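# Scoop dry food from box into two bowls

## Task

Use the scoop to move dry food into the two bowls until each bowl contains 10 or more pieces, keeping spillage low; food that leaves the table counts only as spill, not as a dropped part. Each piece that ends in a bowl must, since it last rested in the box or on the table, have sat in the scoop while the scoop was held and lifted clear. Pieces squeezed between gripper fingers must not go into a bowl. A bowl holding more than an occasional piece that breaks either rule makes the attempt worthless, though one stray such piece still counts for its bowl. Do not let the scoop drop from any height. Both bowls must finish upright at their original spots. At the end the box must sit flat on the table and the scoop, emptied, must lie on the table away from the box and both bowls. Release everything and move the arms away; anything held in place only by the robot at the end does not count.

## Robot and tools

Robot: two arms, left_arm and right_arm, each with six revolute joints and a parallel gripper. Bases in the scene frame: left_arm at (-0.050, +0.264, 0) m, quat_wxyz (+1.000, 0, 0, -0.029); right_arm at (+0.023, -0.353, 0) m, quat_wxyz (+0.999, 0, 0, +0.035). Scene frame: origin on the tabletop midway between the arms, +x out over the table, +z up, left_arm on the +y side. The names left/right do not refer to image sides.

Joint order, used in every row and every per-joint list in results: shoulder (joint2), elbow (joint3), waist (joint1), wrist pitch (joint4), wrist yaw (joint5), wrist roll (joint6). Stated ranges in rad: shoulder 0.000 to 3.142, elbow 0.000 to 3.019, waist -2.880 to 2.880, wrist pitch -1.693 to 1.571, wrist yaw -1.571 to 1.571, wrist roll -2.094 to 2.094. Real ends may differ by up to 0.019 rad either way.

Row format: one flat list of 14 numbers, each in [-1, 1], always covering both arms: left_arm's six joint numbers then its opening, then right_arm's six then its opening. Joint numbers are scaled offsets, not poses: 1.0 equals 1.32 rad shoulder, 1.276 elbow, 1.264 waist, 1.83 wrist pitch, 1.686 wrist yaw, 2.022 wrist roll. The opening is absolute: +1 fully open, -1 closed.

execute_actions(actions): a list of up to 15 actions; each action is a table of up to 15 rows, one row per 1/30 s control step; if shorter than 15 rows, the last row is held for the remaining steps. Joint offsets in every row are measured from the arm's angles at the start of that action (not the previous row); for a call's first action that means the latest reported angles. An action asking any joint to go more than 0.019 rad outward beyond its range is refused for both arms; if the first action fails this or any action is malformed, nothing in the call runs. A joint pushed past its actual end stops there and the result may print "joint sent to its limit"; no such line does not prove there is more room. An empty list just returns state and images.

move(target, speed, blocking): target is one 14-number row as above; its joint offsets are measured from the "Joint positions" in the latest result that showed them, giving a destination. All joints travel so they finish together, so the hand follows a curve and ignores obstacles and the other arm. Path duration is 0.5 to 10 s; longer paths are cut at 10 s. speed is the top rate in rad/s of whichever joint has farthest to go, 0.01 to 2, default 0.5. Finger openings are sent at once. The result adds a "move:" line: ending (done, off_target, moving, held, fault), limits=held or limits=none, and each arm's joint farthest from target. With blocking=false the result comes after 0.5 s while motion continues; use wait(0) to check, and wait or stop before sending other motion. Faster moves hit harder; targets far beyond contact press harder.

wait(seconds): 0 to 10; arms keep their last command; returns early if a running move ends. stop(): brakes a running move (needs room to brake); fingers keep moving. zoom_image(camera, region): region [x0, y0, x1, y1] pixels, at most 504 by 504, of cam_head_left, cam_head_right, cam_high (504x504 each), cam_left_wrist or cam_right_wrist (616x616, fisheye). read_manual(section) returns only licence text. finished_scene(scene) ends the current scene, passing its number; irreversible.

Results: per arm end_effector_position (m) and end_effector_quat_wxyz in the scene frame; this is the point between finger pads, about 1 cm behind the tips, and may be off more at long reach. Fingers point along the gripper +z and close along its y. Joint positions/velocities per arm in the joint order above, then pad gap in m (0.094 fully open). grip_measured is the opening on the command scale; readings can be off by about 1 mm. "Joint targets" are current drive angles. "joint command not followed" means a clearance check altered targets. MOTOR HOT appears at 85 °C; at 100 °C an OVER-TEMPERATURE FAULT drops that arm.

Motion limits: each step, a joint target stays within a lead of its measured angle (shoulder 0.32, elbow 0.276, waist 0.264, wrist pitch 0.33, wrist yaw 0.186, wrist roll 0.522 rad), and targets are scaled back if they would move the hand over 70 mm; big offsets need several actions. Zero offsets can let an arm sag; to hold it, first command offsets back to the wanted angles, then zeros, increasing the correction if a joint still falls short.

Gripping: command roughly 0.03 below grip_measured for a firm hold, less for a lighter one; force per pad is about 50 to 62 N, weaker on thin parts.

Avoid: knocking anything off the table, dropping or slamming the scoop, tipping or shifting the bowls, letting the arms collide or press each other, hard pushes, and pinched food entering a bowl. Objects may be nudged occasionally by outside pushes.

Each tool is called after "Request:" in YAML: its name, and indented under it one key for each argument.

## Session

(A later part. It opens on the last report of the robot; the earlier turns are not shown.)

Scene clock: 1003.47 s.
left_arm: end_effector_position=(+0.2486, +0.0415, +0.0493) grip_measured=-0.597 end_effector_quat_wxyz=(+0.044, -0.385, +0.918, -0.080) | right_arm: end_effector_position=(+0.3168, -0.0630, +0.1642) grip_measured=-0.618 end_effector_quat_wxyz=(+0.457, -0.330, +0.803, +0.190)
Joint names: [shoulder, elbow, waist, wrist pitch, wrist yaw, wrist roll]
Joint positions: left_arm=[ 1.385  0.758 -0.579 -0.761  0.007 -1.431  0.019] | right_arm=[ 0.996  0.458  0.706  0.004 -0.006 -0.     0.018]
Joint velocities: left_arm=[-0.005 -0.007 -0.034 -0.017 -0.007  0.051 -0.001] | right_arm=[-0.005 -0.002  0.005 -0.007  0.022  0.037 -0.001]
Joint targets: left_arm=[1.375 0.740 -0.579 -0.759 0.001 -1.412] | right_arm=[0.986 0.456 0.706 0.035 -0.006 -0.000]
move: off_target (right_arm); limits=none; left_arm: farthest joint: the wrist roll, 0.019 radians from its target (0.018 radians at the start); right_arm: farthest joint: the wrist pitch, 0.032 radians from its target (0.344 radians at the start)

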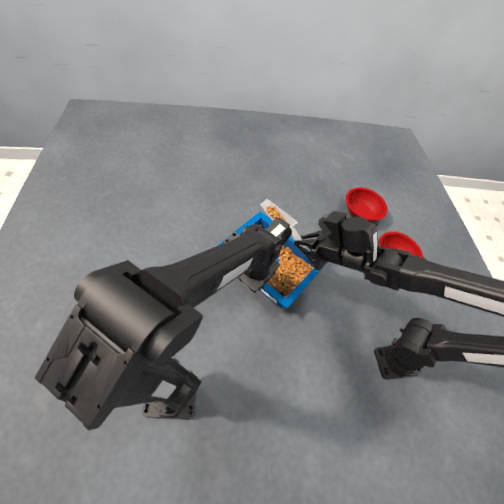

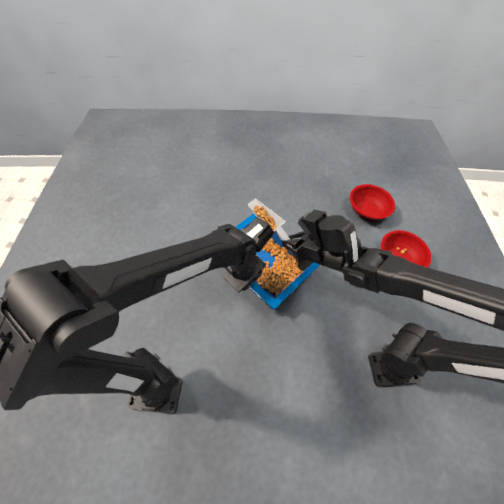

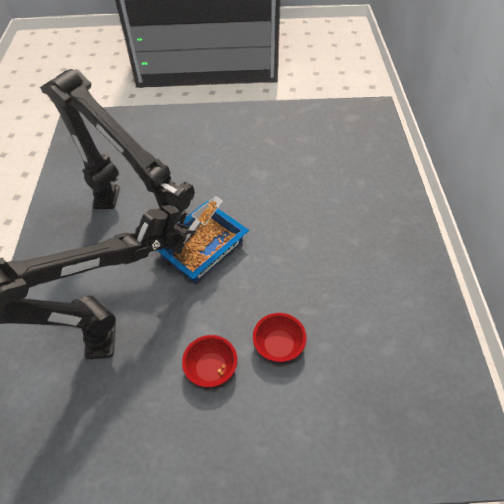

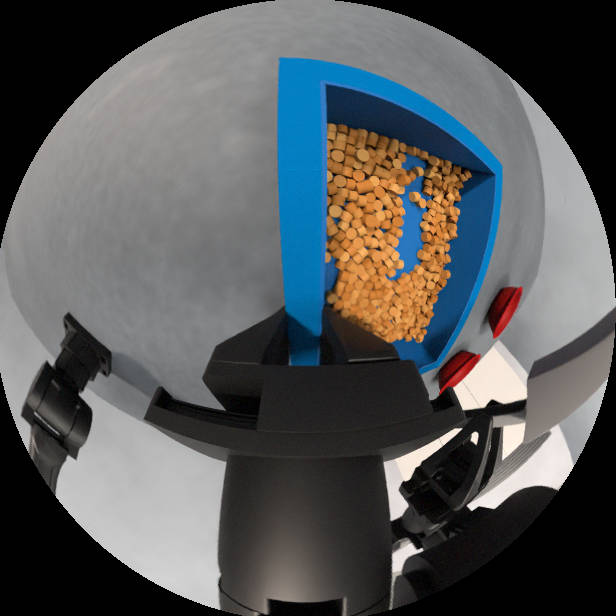

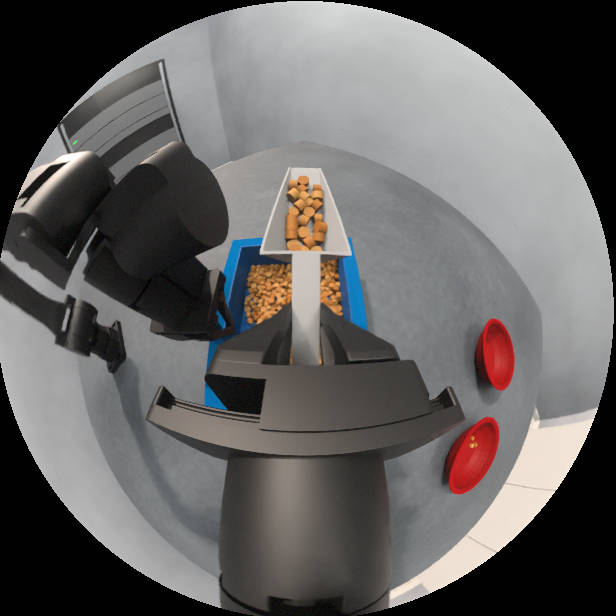

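Request:
move:
  target: [-0.008,-0.014,0,0.001,-0.004,0.01,-0.63, -0.472,-0.0815,-0.863,-0.5104,0.003,0,-0.65]
  speed: 0.55

Request:
zoom_image:
  camera: "cam_right_wrist"
  region: [200, 60, 440, 300]

Scene clock: 1040.87 s.
left_arm: end_effector_position=(+0.2485, +0.0413, +0.0493) grip_measured=-0.597 end_effector_quat_wxyz=(+0.043, -0.385, +0.918, -0.080) | right_arm: end_effector_position=(+0.2351, -0.4194, +0.1264) grip_measured=-0.617 end_effector_quat_wxyz=(+0.308, +0.144, +0.939, -0.046)
Joint names: [shoulder, elbow, waist, wrist pitch, wrist yaw, wrist roll]
Joint positions: left_arm=[ 1.385  0.758 -0.579 -0.761  0.008 -1.432  0.019] | right_arm=[ 0.378  0.355 -0.375 -0.914 -0.002 -0.     0.018]
Joint velocities: left_arm=[ 0.005  0.002 -0.024 -0.002  0.007 -0.051 -0.   ] | right_arm=[-0.005  0.012 -0.015 -0.002  0.007 -0.007 -0.001]
Joint targets: left_arm=[1.375 0.740 -0.579 -0.759 0.000 -1.411] | right_arm=[0.373 0.354 -0.385 -0.930 -0.001 -0.000]
move: off_target (left_arm); limits=none; left_arm: farthest joint: the wrist roll, 0.021 radians from its target (0.021 radians at the start); right_arm: farthest joint: the wrist pitch, 0.016 radians from its target (0.934 radians at the start)

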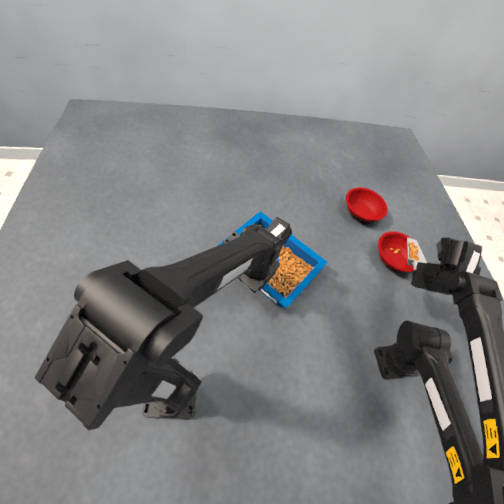

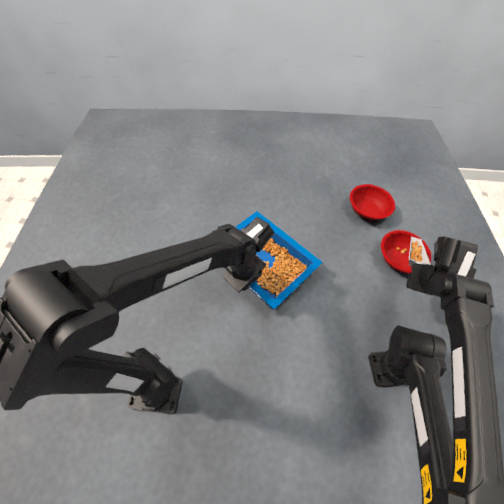

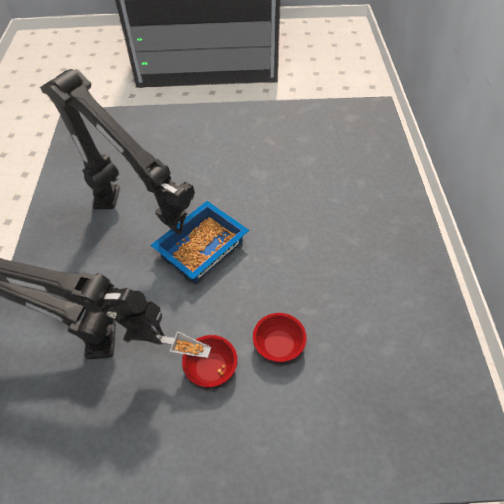

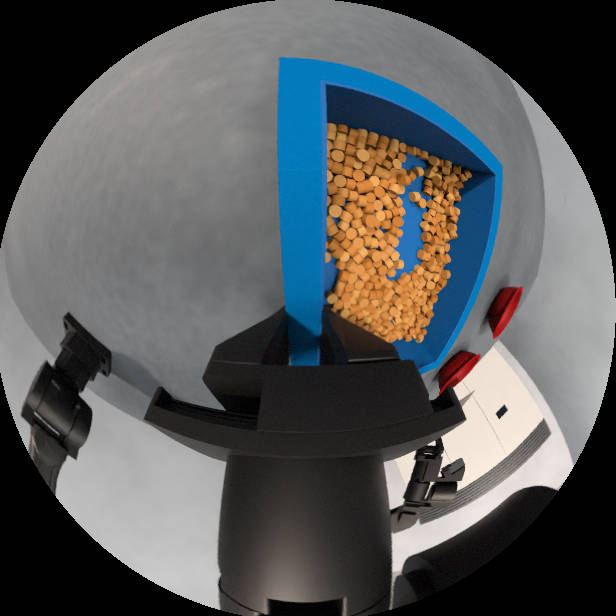

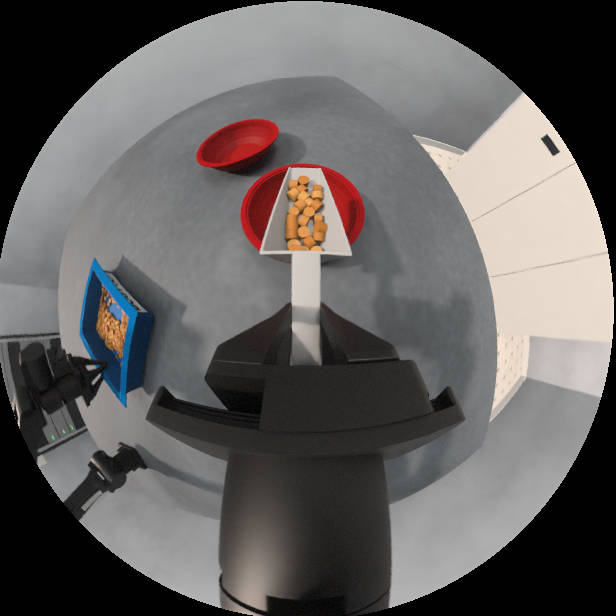

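Region (200, 60, 440, 300) of cam_right_wrist's 616x616 image, scaled by 2.100, with more detail than that image has.

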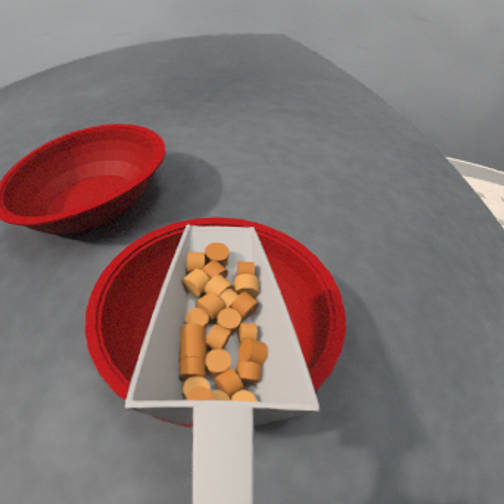

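Request:
move:
  target: [-0.008,-0.014,0,0.001,-0.005,0.011,-0.63, 0.2288,0.1755,0,-0.1153,0,0,-0.65]
  speed: 0.3

Request:
zoom_image:
  camera: "cam_right_wrist"
  region: [200, 60, 440, 300]

Scene clock: 1046.30 s.
left_arm: end_effector_position=(+0.2485, +0.0413, +0.0493) grip_measured=-0.597 end_effector_quat_wxyz=(+0.043, -0.385, +0.918, -0.080) | right_arm: end_effector_position=(+0.2360, -0.4197, +0.1303) grip_measured=-0.617 end_effector_quat_wxyz=(+0.154, +0.149, +0.976, -0.023)
Joint names: [shoulder, elbow, waist, wrist pitch, wrist yaw, wrist roll]
Joint positions: left_arm=[ 1.385  0.758 -0.579 -0.761  0.008 -1.432  0.019] | right_arm=[ 0.681  0.53  -0.375 -1.108 -0.002 -0.     0.018]
Joint velocities: left_arm=[-0.005  0.002  0.005  0.002 -0.007  0.022 -0.   ] | right_arm=[ 0.005  0.012 -0.005 -0.002 -0.066  0.066  0.   ]
Joint targets: left_arm=[1.375 0.740 -0.579 -0.759 -0.001 -1.410] | right_arm=[0.680 0.579 -0.375 -1.125 -0.002 -0.000]
move: off_target (left_arm, right_arm); limits=none; left_arm: farthest joint: the wrist roll, 0.022 radians from its target (0.022 radians at the start); right_arm: farthest joint: the elbow, 0.049 radians from its target (0.224 radians at the start)

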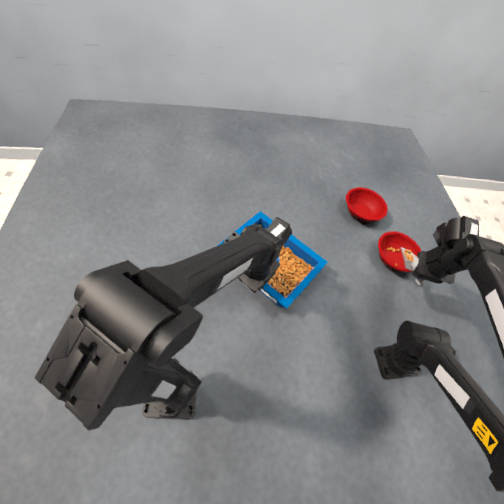

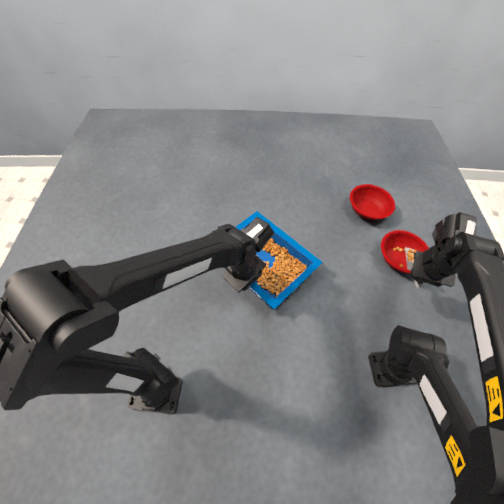

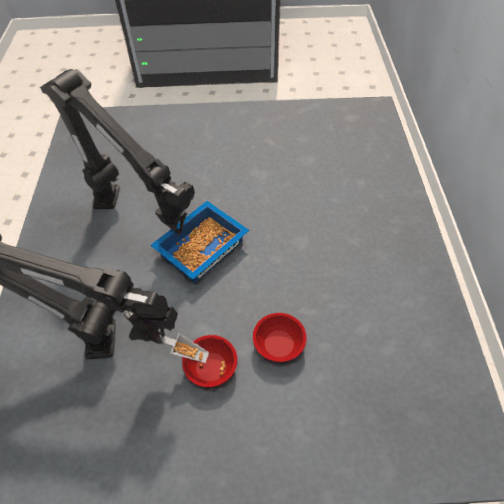

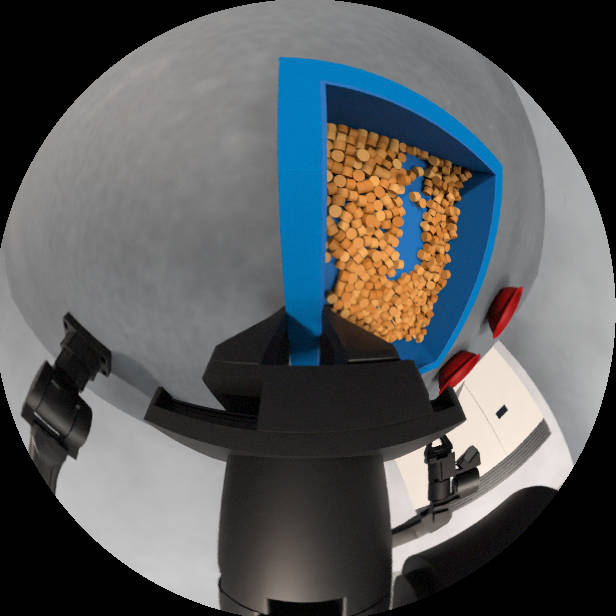

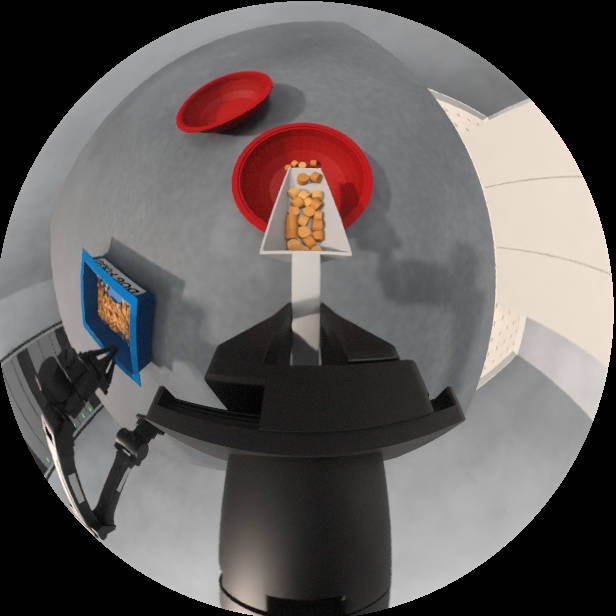

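Region (200, 60, 440, 300) of cam_right_wrist's 616x616 image, scaled by 2.100, with more detail than that image has.

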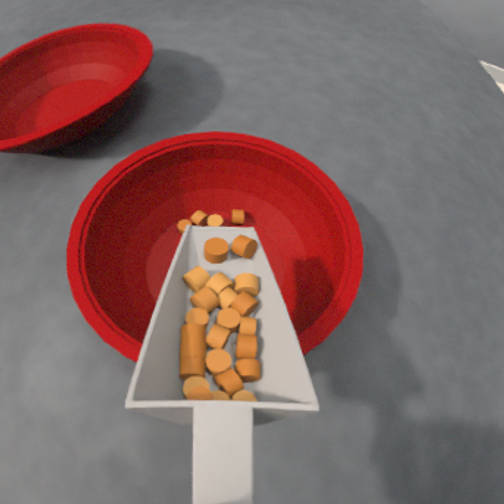

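Request:
execute_actions:
  actions:
    - [[-0.008,-0.014,0,0.001,-0.005,0.011,-0.63, 0,0.038,0,-0.012,0,0,-0.65],[-0.008,-0.014,0,0.001,-0.005,0.011,-0.63, 0,0.038,0,-0.016,0,0,-0.65],[-0.008,-0.014,0,0.001,-0.005,0.011,-0.63, 0,0.038,0,-0.020,0,0,-0.65],[-0.008,-0.014,0,0.001,-0.005,0.011,-0.63, 0,0.038,0,-0.024,0,0,-0.65],[-0.008,-0.014,0,0.001,-0.005,0.011,-0.63, 0,0.038,0,-0.028,0,0,-0.65]]

Request:
zoom_image:
  camera: "cam_right_wrist"
  region: [200, 60, 440, 300]

Scene clock: 1053.07 s.
left_arm: end_effector_position=(+0.2485, +0.0413, +0.0493) grip_measured=-0.597 end_effector_quat_wxyz=(+0.043, -0.385, +0.918, -0.080) | right_arm: end_effector_position=(+0.2282, -0.4172, +0.1278) grip_measured=-0.617 end_effector_quat_wxyz=(+0.137, +0.150, +0.979, -0.020)
Joint names: [shoulder, elbow, waist, wrist pitch, wrist yaw, wrist roll]
Joint positions: left_arm=[ 1.385  0.758 -0.579 -0.761  0.008 -1.432  0.019] | right_arm=[ 0.681  0.53  -0.375 -1.142 -0.002 -0.     0.018]
Joint velocities: left_arm=[-0.005 -0.002 -0.015 -0.017  0.022  0.066 -0.   ] | right_arm=[-0.005  0.002 -0.005 -0.002  0.007 -0.022 -0.   ]
Joint targets: left_arm=[1.375 0.740 -0.579 -0.759 -0.001 -1.410] | right_arm=[0.681 0.578 -0.375 -1.159 -0.002 -0.000]

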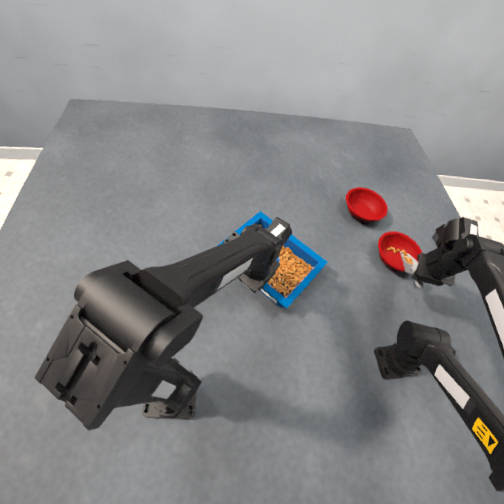

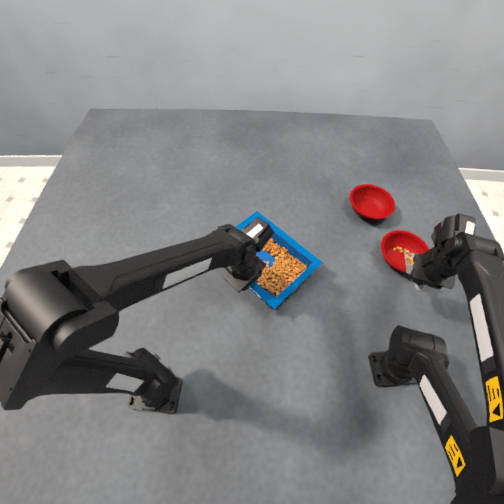

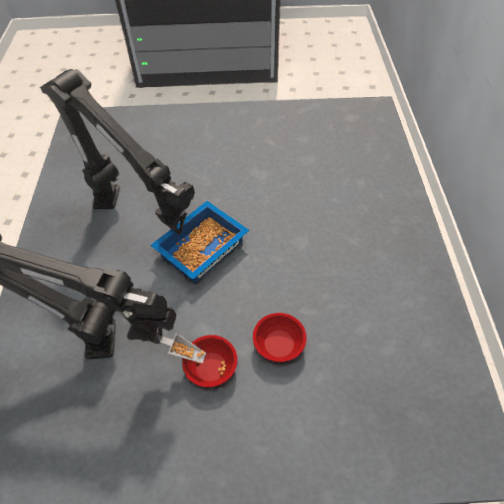

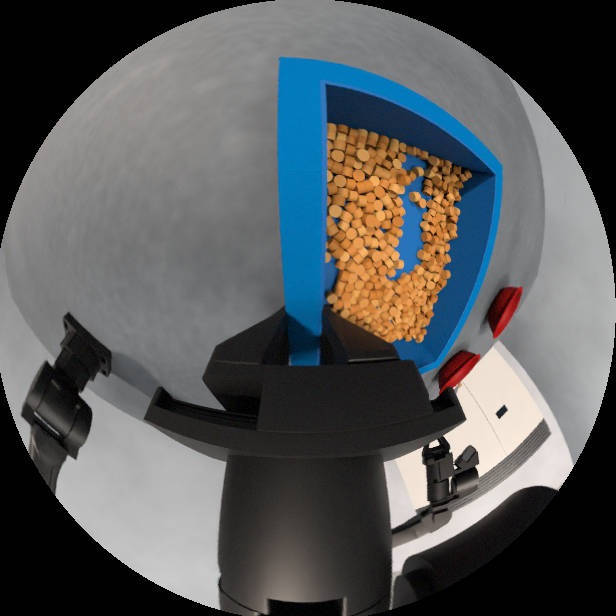

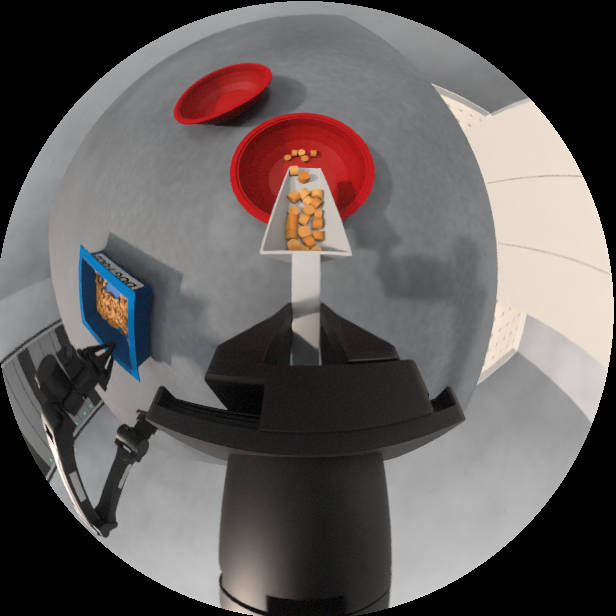

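Region (200, 60, 440, 300) of cam_right_wrist's 616x616 image, scaled by 2.100, with more detail than that image has.

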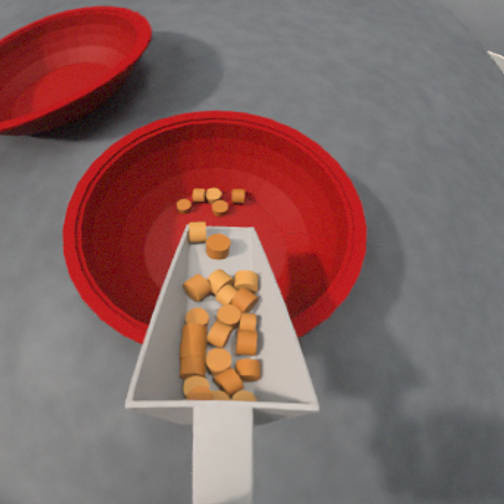

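Request:
execute_actions:
  actions:
    - [[-0.008,-0.014,0,0.001,-0.005,0.011,-0.63, 0,0.038,0,-0.012,0,0,-0.65],[-0.008,-0.014,0,0.001,-0.005,0.011,-0.63, 0,0.038,0,-0.015,0,0,-0.65],[-0.008,-0.014,0,0.001,-0.005,0.011,-0.63, 0,0.038,0,-0.018,0,0,-0.65],[-0.008,-0.014,0,0.001,-0.005,0.011,-0.63, 0,0.038,0,-0.021,0,0,-0.65]]

Request:
zoom_image:
  camera: "cam_right_wrist"
  region: [200, 60, 440, 300]

Scene clock: 1058.43 s.
left_arm: end_effector_position=(+0.2485, +0.0413, +0.0493) grip_measured=-0.597 end_effector_quat_wxyz=(+0.043, -0.385, +0.918, -0.080) | right_arm: end_effector_position=(+0.2233, -0.4157, +0.1264) grip_measured=-0.617 end_effector_quat_wxyz=(+0.126, +0.150, +0.980, -0.018)
Joint names: [shoulder, elbow, waist, wrist pitch, wrist yaw, wrist roll]
Joint positions: left_arm=[ 1.385  0.758 -0.579 -0.761  0.008 -1.432  0.019] | right_arm=[ 0.681  0.53  -0.375 -1.164 -0.002 -0.     0.018]
Joint velocities: left_arm=[ 0.005  0.007 -0.015  0.012  0.022  0.066 -0.001] | right_arm=[ 0.015 -0.017 -0.024 -0.007 -0.022  0.022  0.   ]
Joint targets: left_arm=[1.375 0.740 -0.579 -0.759 -0.001 -1.410] | right_arm=[0.681 0.578 -0.375 -1.181 -0.002 -0.000]

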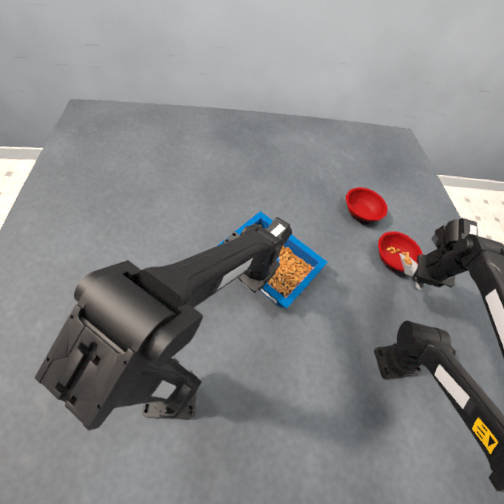

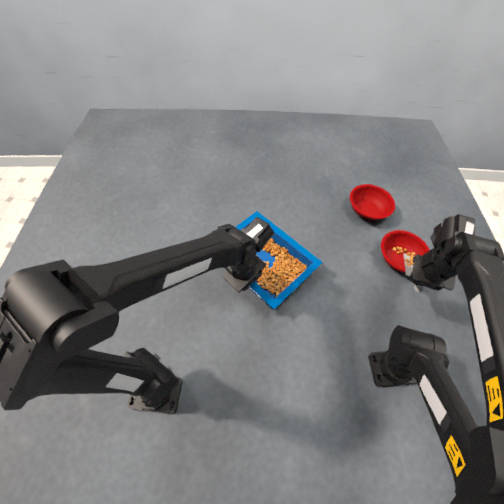

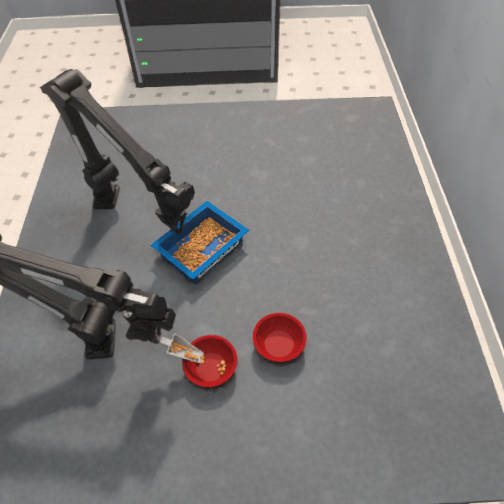

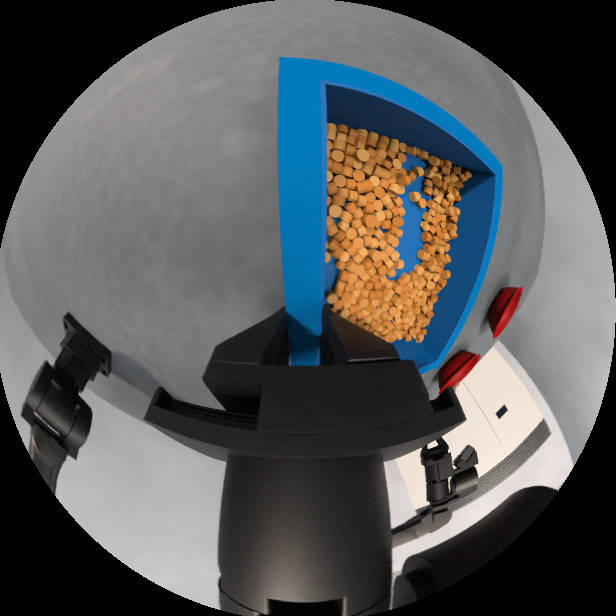

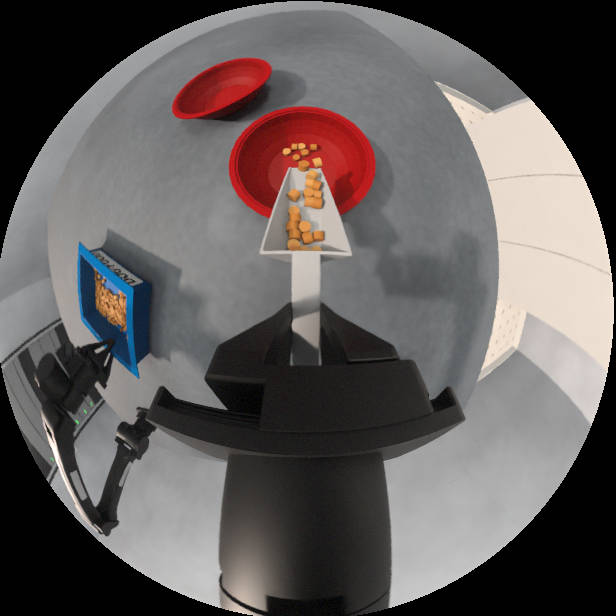

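Region (200, 60, 440, 300) of cam_right_wrist's 616x616 image, scaled by 2.100, with more detail than that image has.

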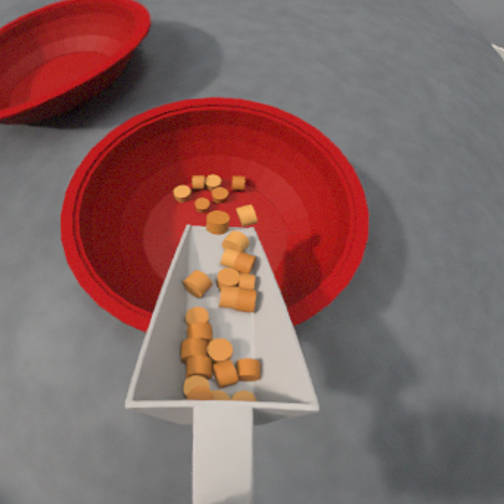

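Request:
execute_actions:
  actions:
    - [[-0.008,-0.014,0,0.001,-0.005,0.011,-0.63, 0,0.038,0,0.045,0,0,-0.65]]

Request:
zoom_image:
  camera: "cam_right_wrist"
  region: [200, 40, 440, 280]

Scene clock: 1061.77 s.
left_arm: end_effector_position=(+0.2485, +0.0413, +0.0493) grip_measured=-0.597 end_effector_quat_wxyz=(+0.043, -0.385, +0.918, -0.080) | right_arm: end_effector_position=(+0.2375, -0.4201, +0.1318) grip_measured=-0.617 end_effector_quat_wxyz=(+0.156, +0.149, +0.976, -0.023)
Joint names: [shoulder, elbow, waist, wrist pitch, wrist yaw, wrist roll]
Joint positions: left_arm=[ 1.385  0.758 -0.579 -0.761  0.008 -1.432  0.019] | right_arm=[ 0.681  0.533 -0.375 -1.105 -0.002 -0.     0.018]
Joint velocities: left_arm=[-0.024 -0.012 -0.015  0.012  0.051  0.007  0.   ] | right_arm=[-0.005 -0.017 -0.005 -0.027  0.007  0.022 -0.   ]
Joint targets: left_arm=[1.375 0.740 -0.579 -0.759 -0.001 -1.410] | right_arm=[0.681 0.579 -0.375 -1.082 -0.002 -0.000]

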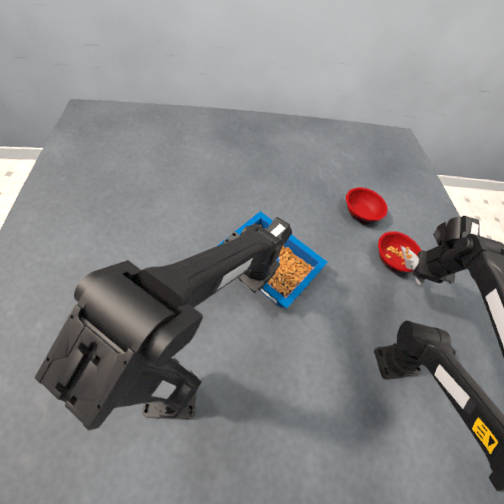

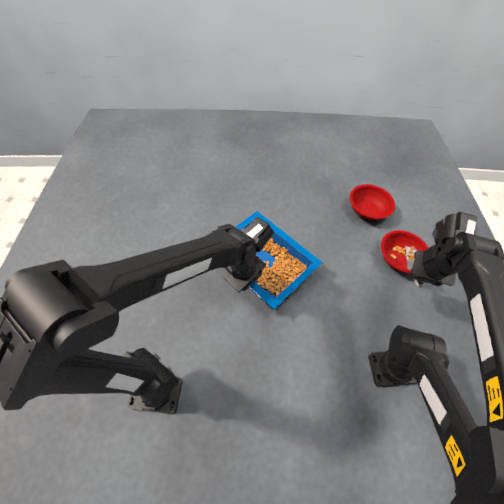

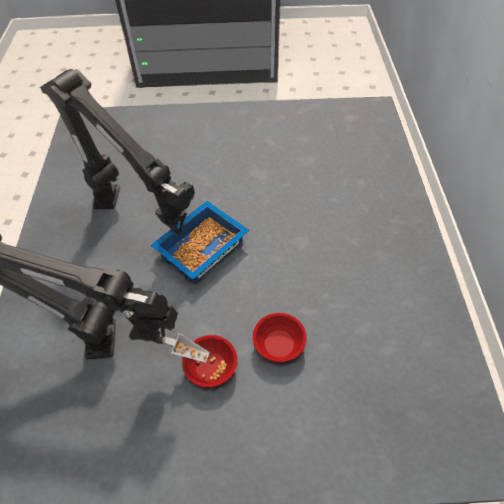

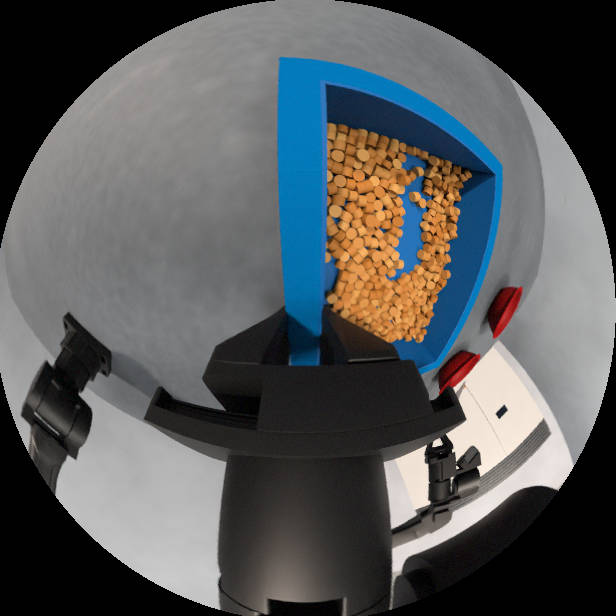

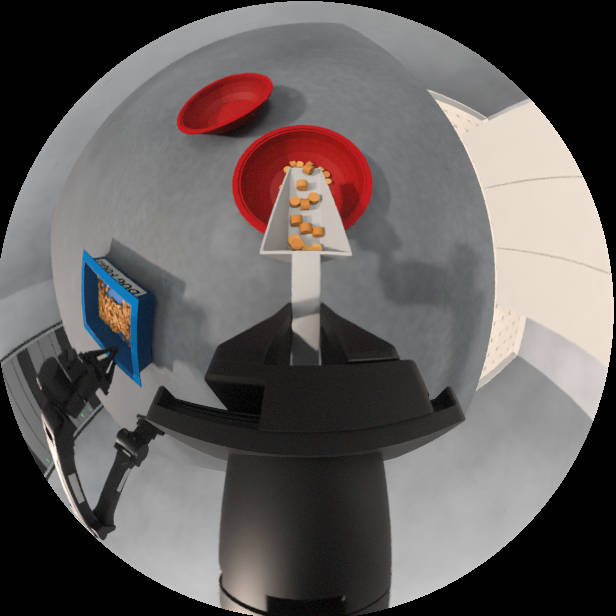

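Region (200, 40, 440, 280) of cam_right_wrist's 616x616 image, scaled by 2.100, with more detail than that image has.

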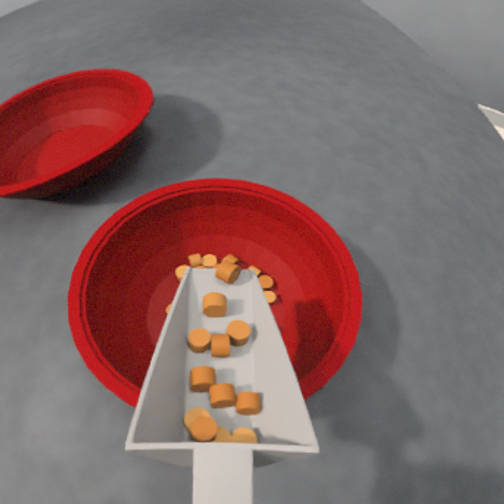

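Request:
execute_actions:
  actions:
    - [[-0.008,-0.014,0,0.001,-0.005,0.011,-0.63, 0,0.036,0,0.02,0,0,-0.65],[-0.008,-0.014,0,0.001,-0.005,0.011,-0.63, 0,0.036,0,0.025,0,0,-0.65],[-0.008,-0.014,0,0.001,-0.005,0.011,-0.63, 0,0.036,0,0.03,0,0,-0.65],[-0.008,-0.014,0,0.001,-0.005,0.011,-0.63, 0,0.036,0,0.035,0,0,-0.65],[-0.008,-0.014,0,0.001,-0.005,0.011,-0.63, 0,0.036,0,0.04,0,0,-0.65],[-0.008,-0.014,0,0.001,-0.005,0.011,-0.63, 0,0.036,0,0.045,0,0,-0.65],[-0.008,-0.014,0,0.001,-0.005,0.011,-0.63, 0,0.036,0,0.05,0,0,-0.65]]

Request:
zoom_image:
  camera: "cam_right_wrist"
  region: [200, 40, 440, 280]

Scene clock: 1069.97 s.
left_arm: end_effector_position=(+0.2485, +0.0413, +0.0493) grip_measured=-0.597 end_effector_quat_wxyz=(+0.043, -0.385, +0.918, -0.080) | right_arm: end_effector_position=(+0.2523, -0.4248, +0.1375) grip_measured=-0.617 end_effector_quat_wxyz=(+0.189, +0.148, +0.970, -0.028)
Joint names: [shoulder, elbow, waist, wrist pitch, wrist yaw, wrist roll]
Joint positions: left_arm=[ 1.385  0.758 -0.579 -0.761  0.008 -1.432  0.019] | right_arm=[ 0.681  0.533 -0.375 -1.038 -0.002 -0.     0.018]
Joint velocities: left_arm=[-0.005 -0.007  0.005 -0.002  0.051 -0.037  0.001] | right_arm=[-0.015 -0.022 -0.005  0.032 -0.007 -0.051  0.001]
Joint targets: left_arm=[1.375 0.740 -0.579 -0.759 -0.001 -1.410] | right_arm=[0.681 0.579 -0.375 -1.013 -0.002 -0.000]

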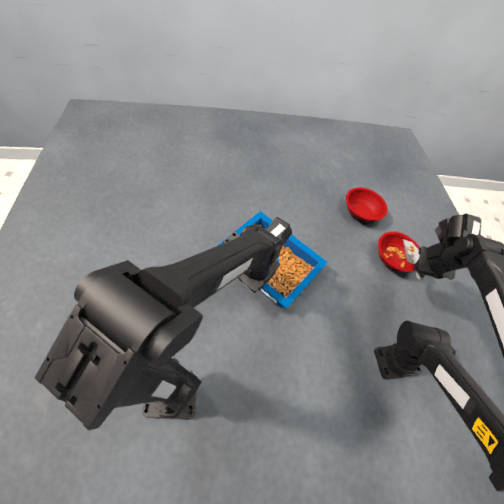

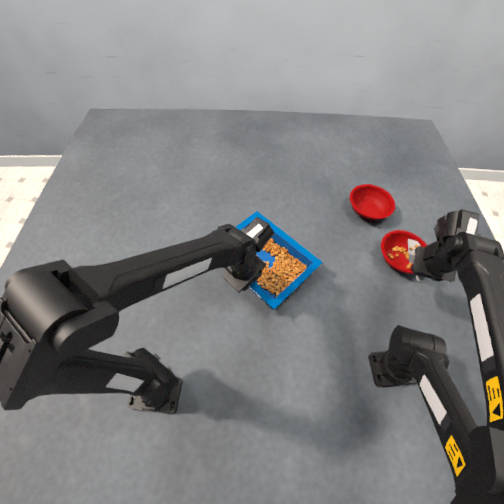

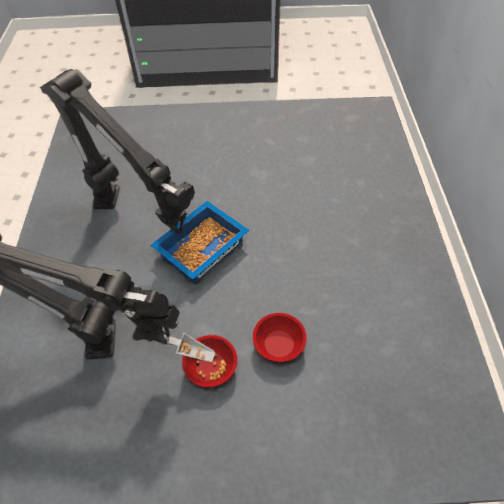

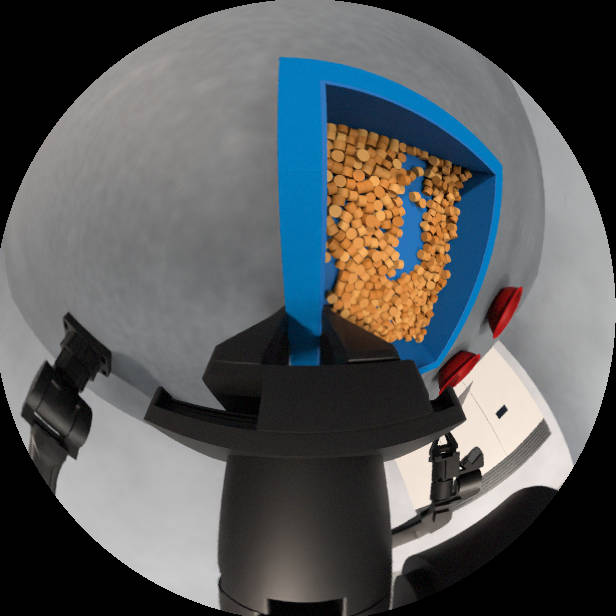

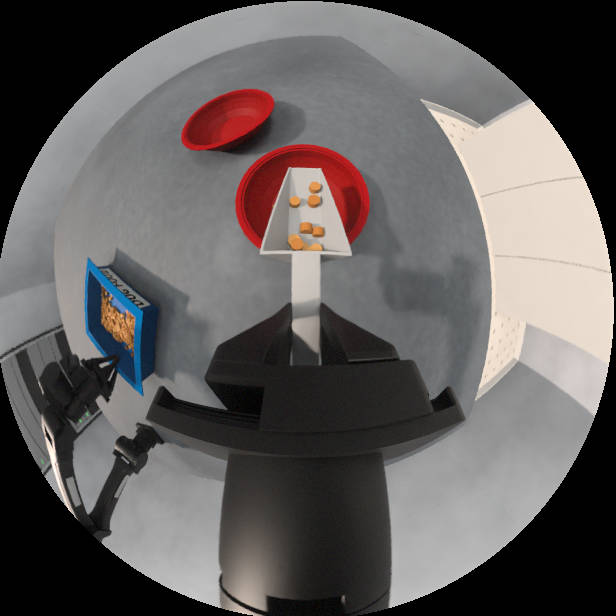

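Region (200, 40, 440, 280) of cam_right_wrist's 616x616 image, scaled by 2.100, with more detail than that image has.

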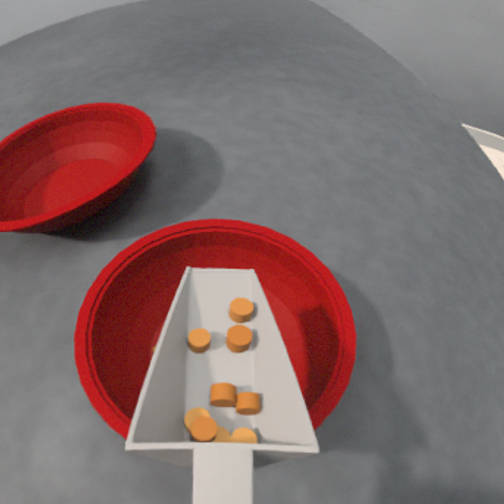

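Request:
execute_actions:
  actions:
    - [[-0.008,-0.014,0,0.001,-0.005,0.011,-0.63, 0,0.036,0,0.02,0,0,-0.65],[-0.008,-0.014,0,0.001,-0.005,0.011,-0.63, 0,0.036,0,0.026,0,0,-0.65],[-0.008,-0.014,0,0.001,-0.005,0.011,-0.63, 0,0.036,0,0.032,0,0,-0.65],[-0.008,-0.014,0,0.001,-0.005,0.011,-0.63, 0,0.036,0,0.038,0,0,-0.65],[-0.008,-0.014,0,0.001,-0.005,0.011,-0.63, 0,0.036,0,0.044,0,0,-0.65],[-0.008,-0.014,0,0.001,-0.005,0.011,-0.63, 0,0.036,0,0.05,0,0,-0.65],[-0.008,-0.014,0,0.001,-0.005,0.011,-0.63, 0,0.036,0,0.056,0,0,-0.65],[-0.008,-0.014,0,0.001,-0.005,0.011,-0.63, 0,0.036,0,0.062,0,0,-0.65],[-0.008,-0.014,0,0.001,-0.005,0.011,-0.63, 0,0.036,0,0.068,0,0,-0.65],[-0.008,-0.014,0,0.001,-0.005,0.011,-0.63, 0,0.036,0,0.074,0,0,-0.65],[-0.008,-0.014,0,0.001,-0.005,0.011,-0.63, 0,0.036,0,0.08,0,0,-0.65]]

Scene clock: 1087.37 s.
left_arm: end_effector_position=(+0.2485, +0.0413, +0.0493) grip_measured=-0.597 end_effector_quat_wxyz=(+0.043, -0.385, +0.918, -0.080) | right_arm: end_effector_position=(+0.2776, -0.4327, +0.1501) grip_measured=-0.617 end_effector_quat_wxyz=(+0.247, +0.146, +0.957, -0.037)
Joint names: [shoulder, elbow, waist, wrist pitch, wrist yaw, wrist roll]
Joint positions: left_arm=[ 1.385  0.758 -0.579 -0.761  0.008 -1.432  0.019] | right_arm=[ 0.681  0.533 -0.375 -0.918 -0.002 -0.     0.018]
Joint velocities: left_arm=[-0.005  0.002 -0.005 -0.007 -0.007  0.037 -0.001] | right_arm=[-0.005  0.012 -0.005  0.007  0.007 -0.051 -0.001]
Joint targets: left_arm=[1.375 0.740 -0.579 -0.759 -0.001 -1.410] | right_arm=[0.681 0.579 -0.375 -0.891 -0.002 -0.000]

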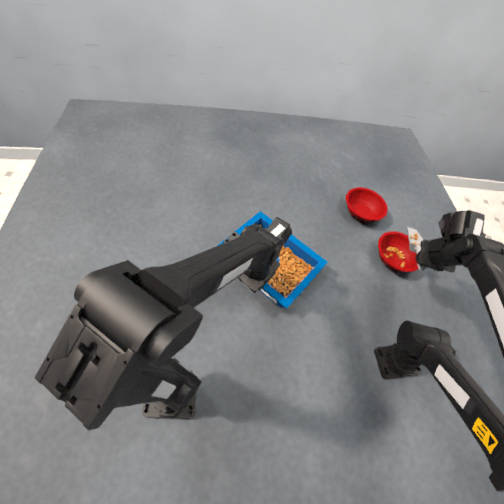

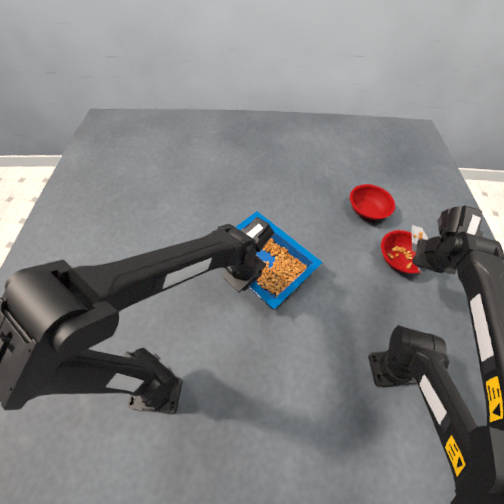

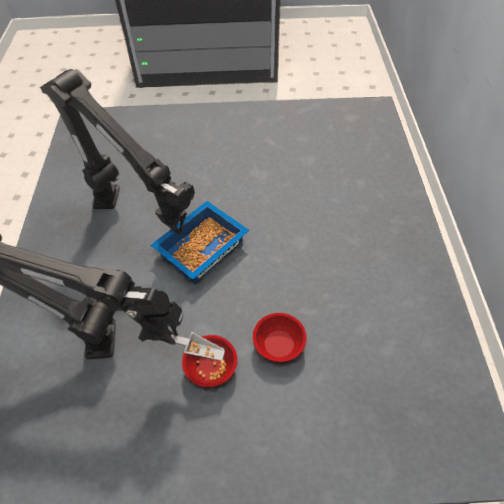

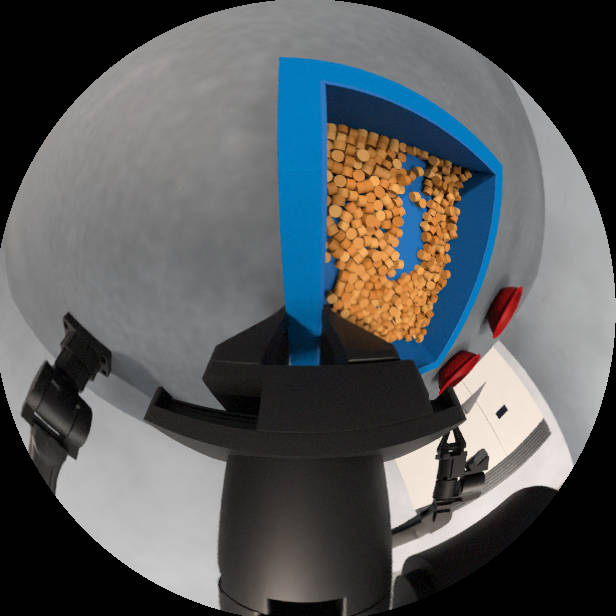

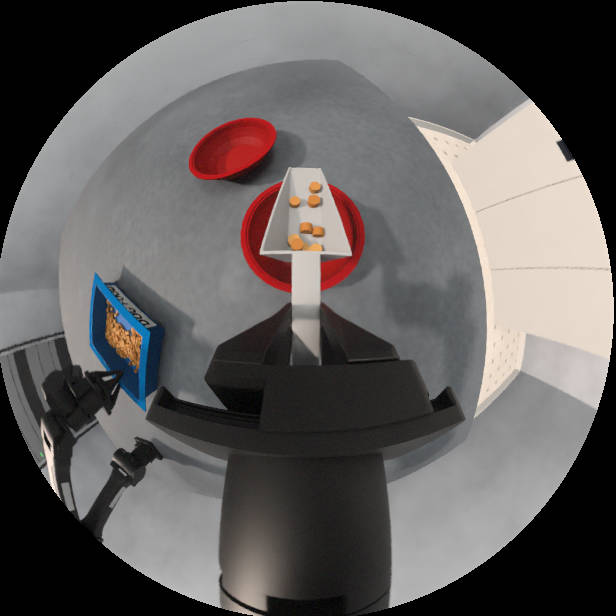

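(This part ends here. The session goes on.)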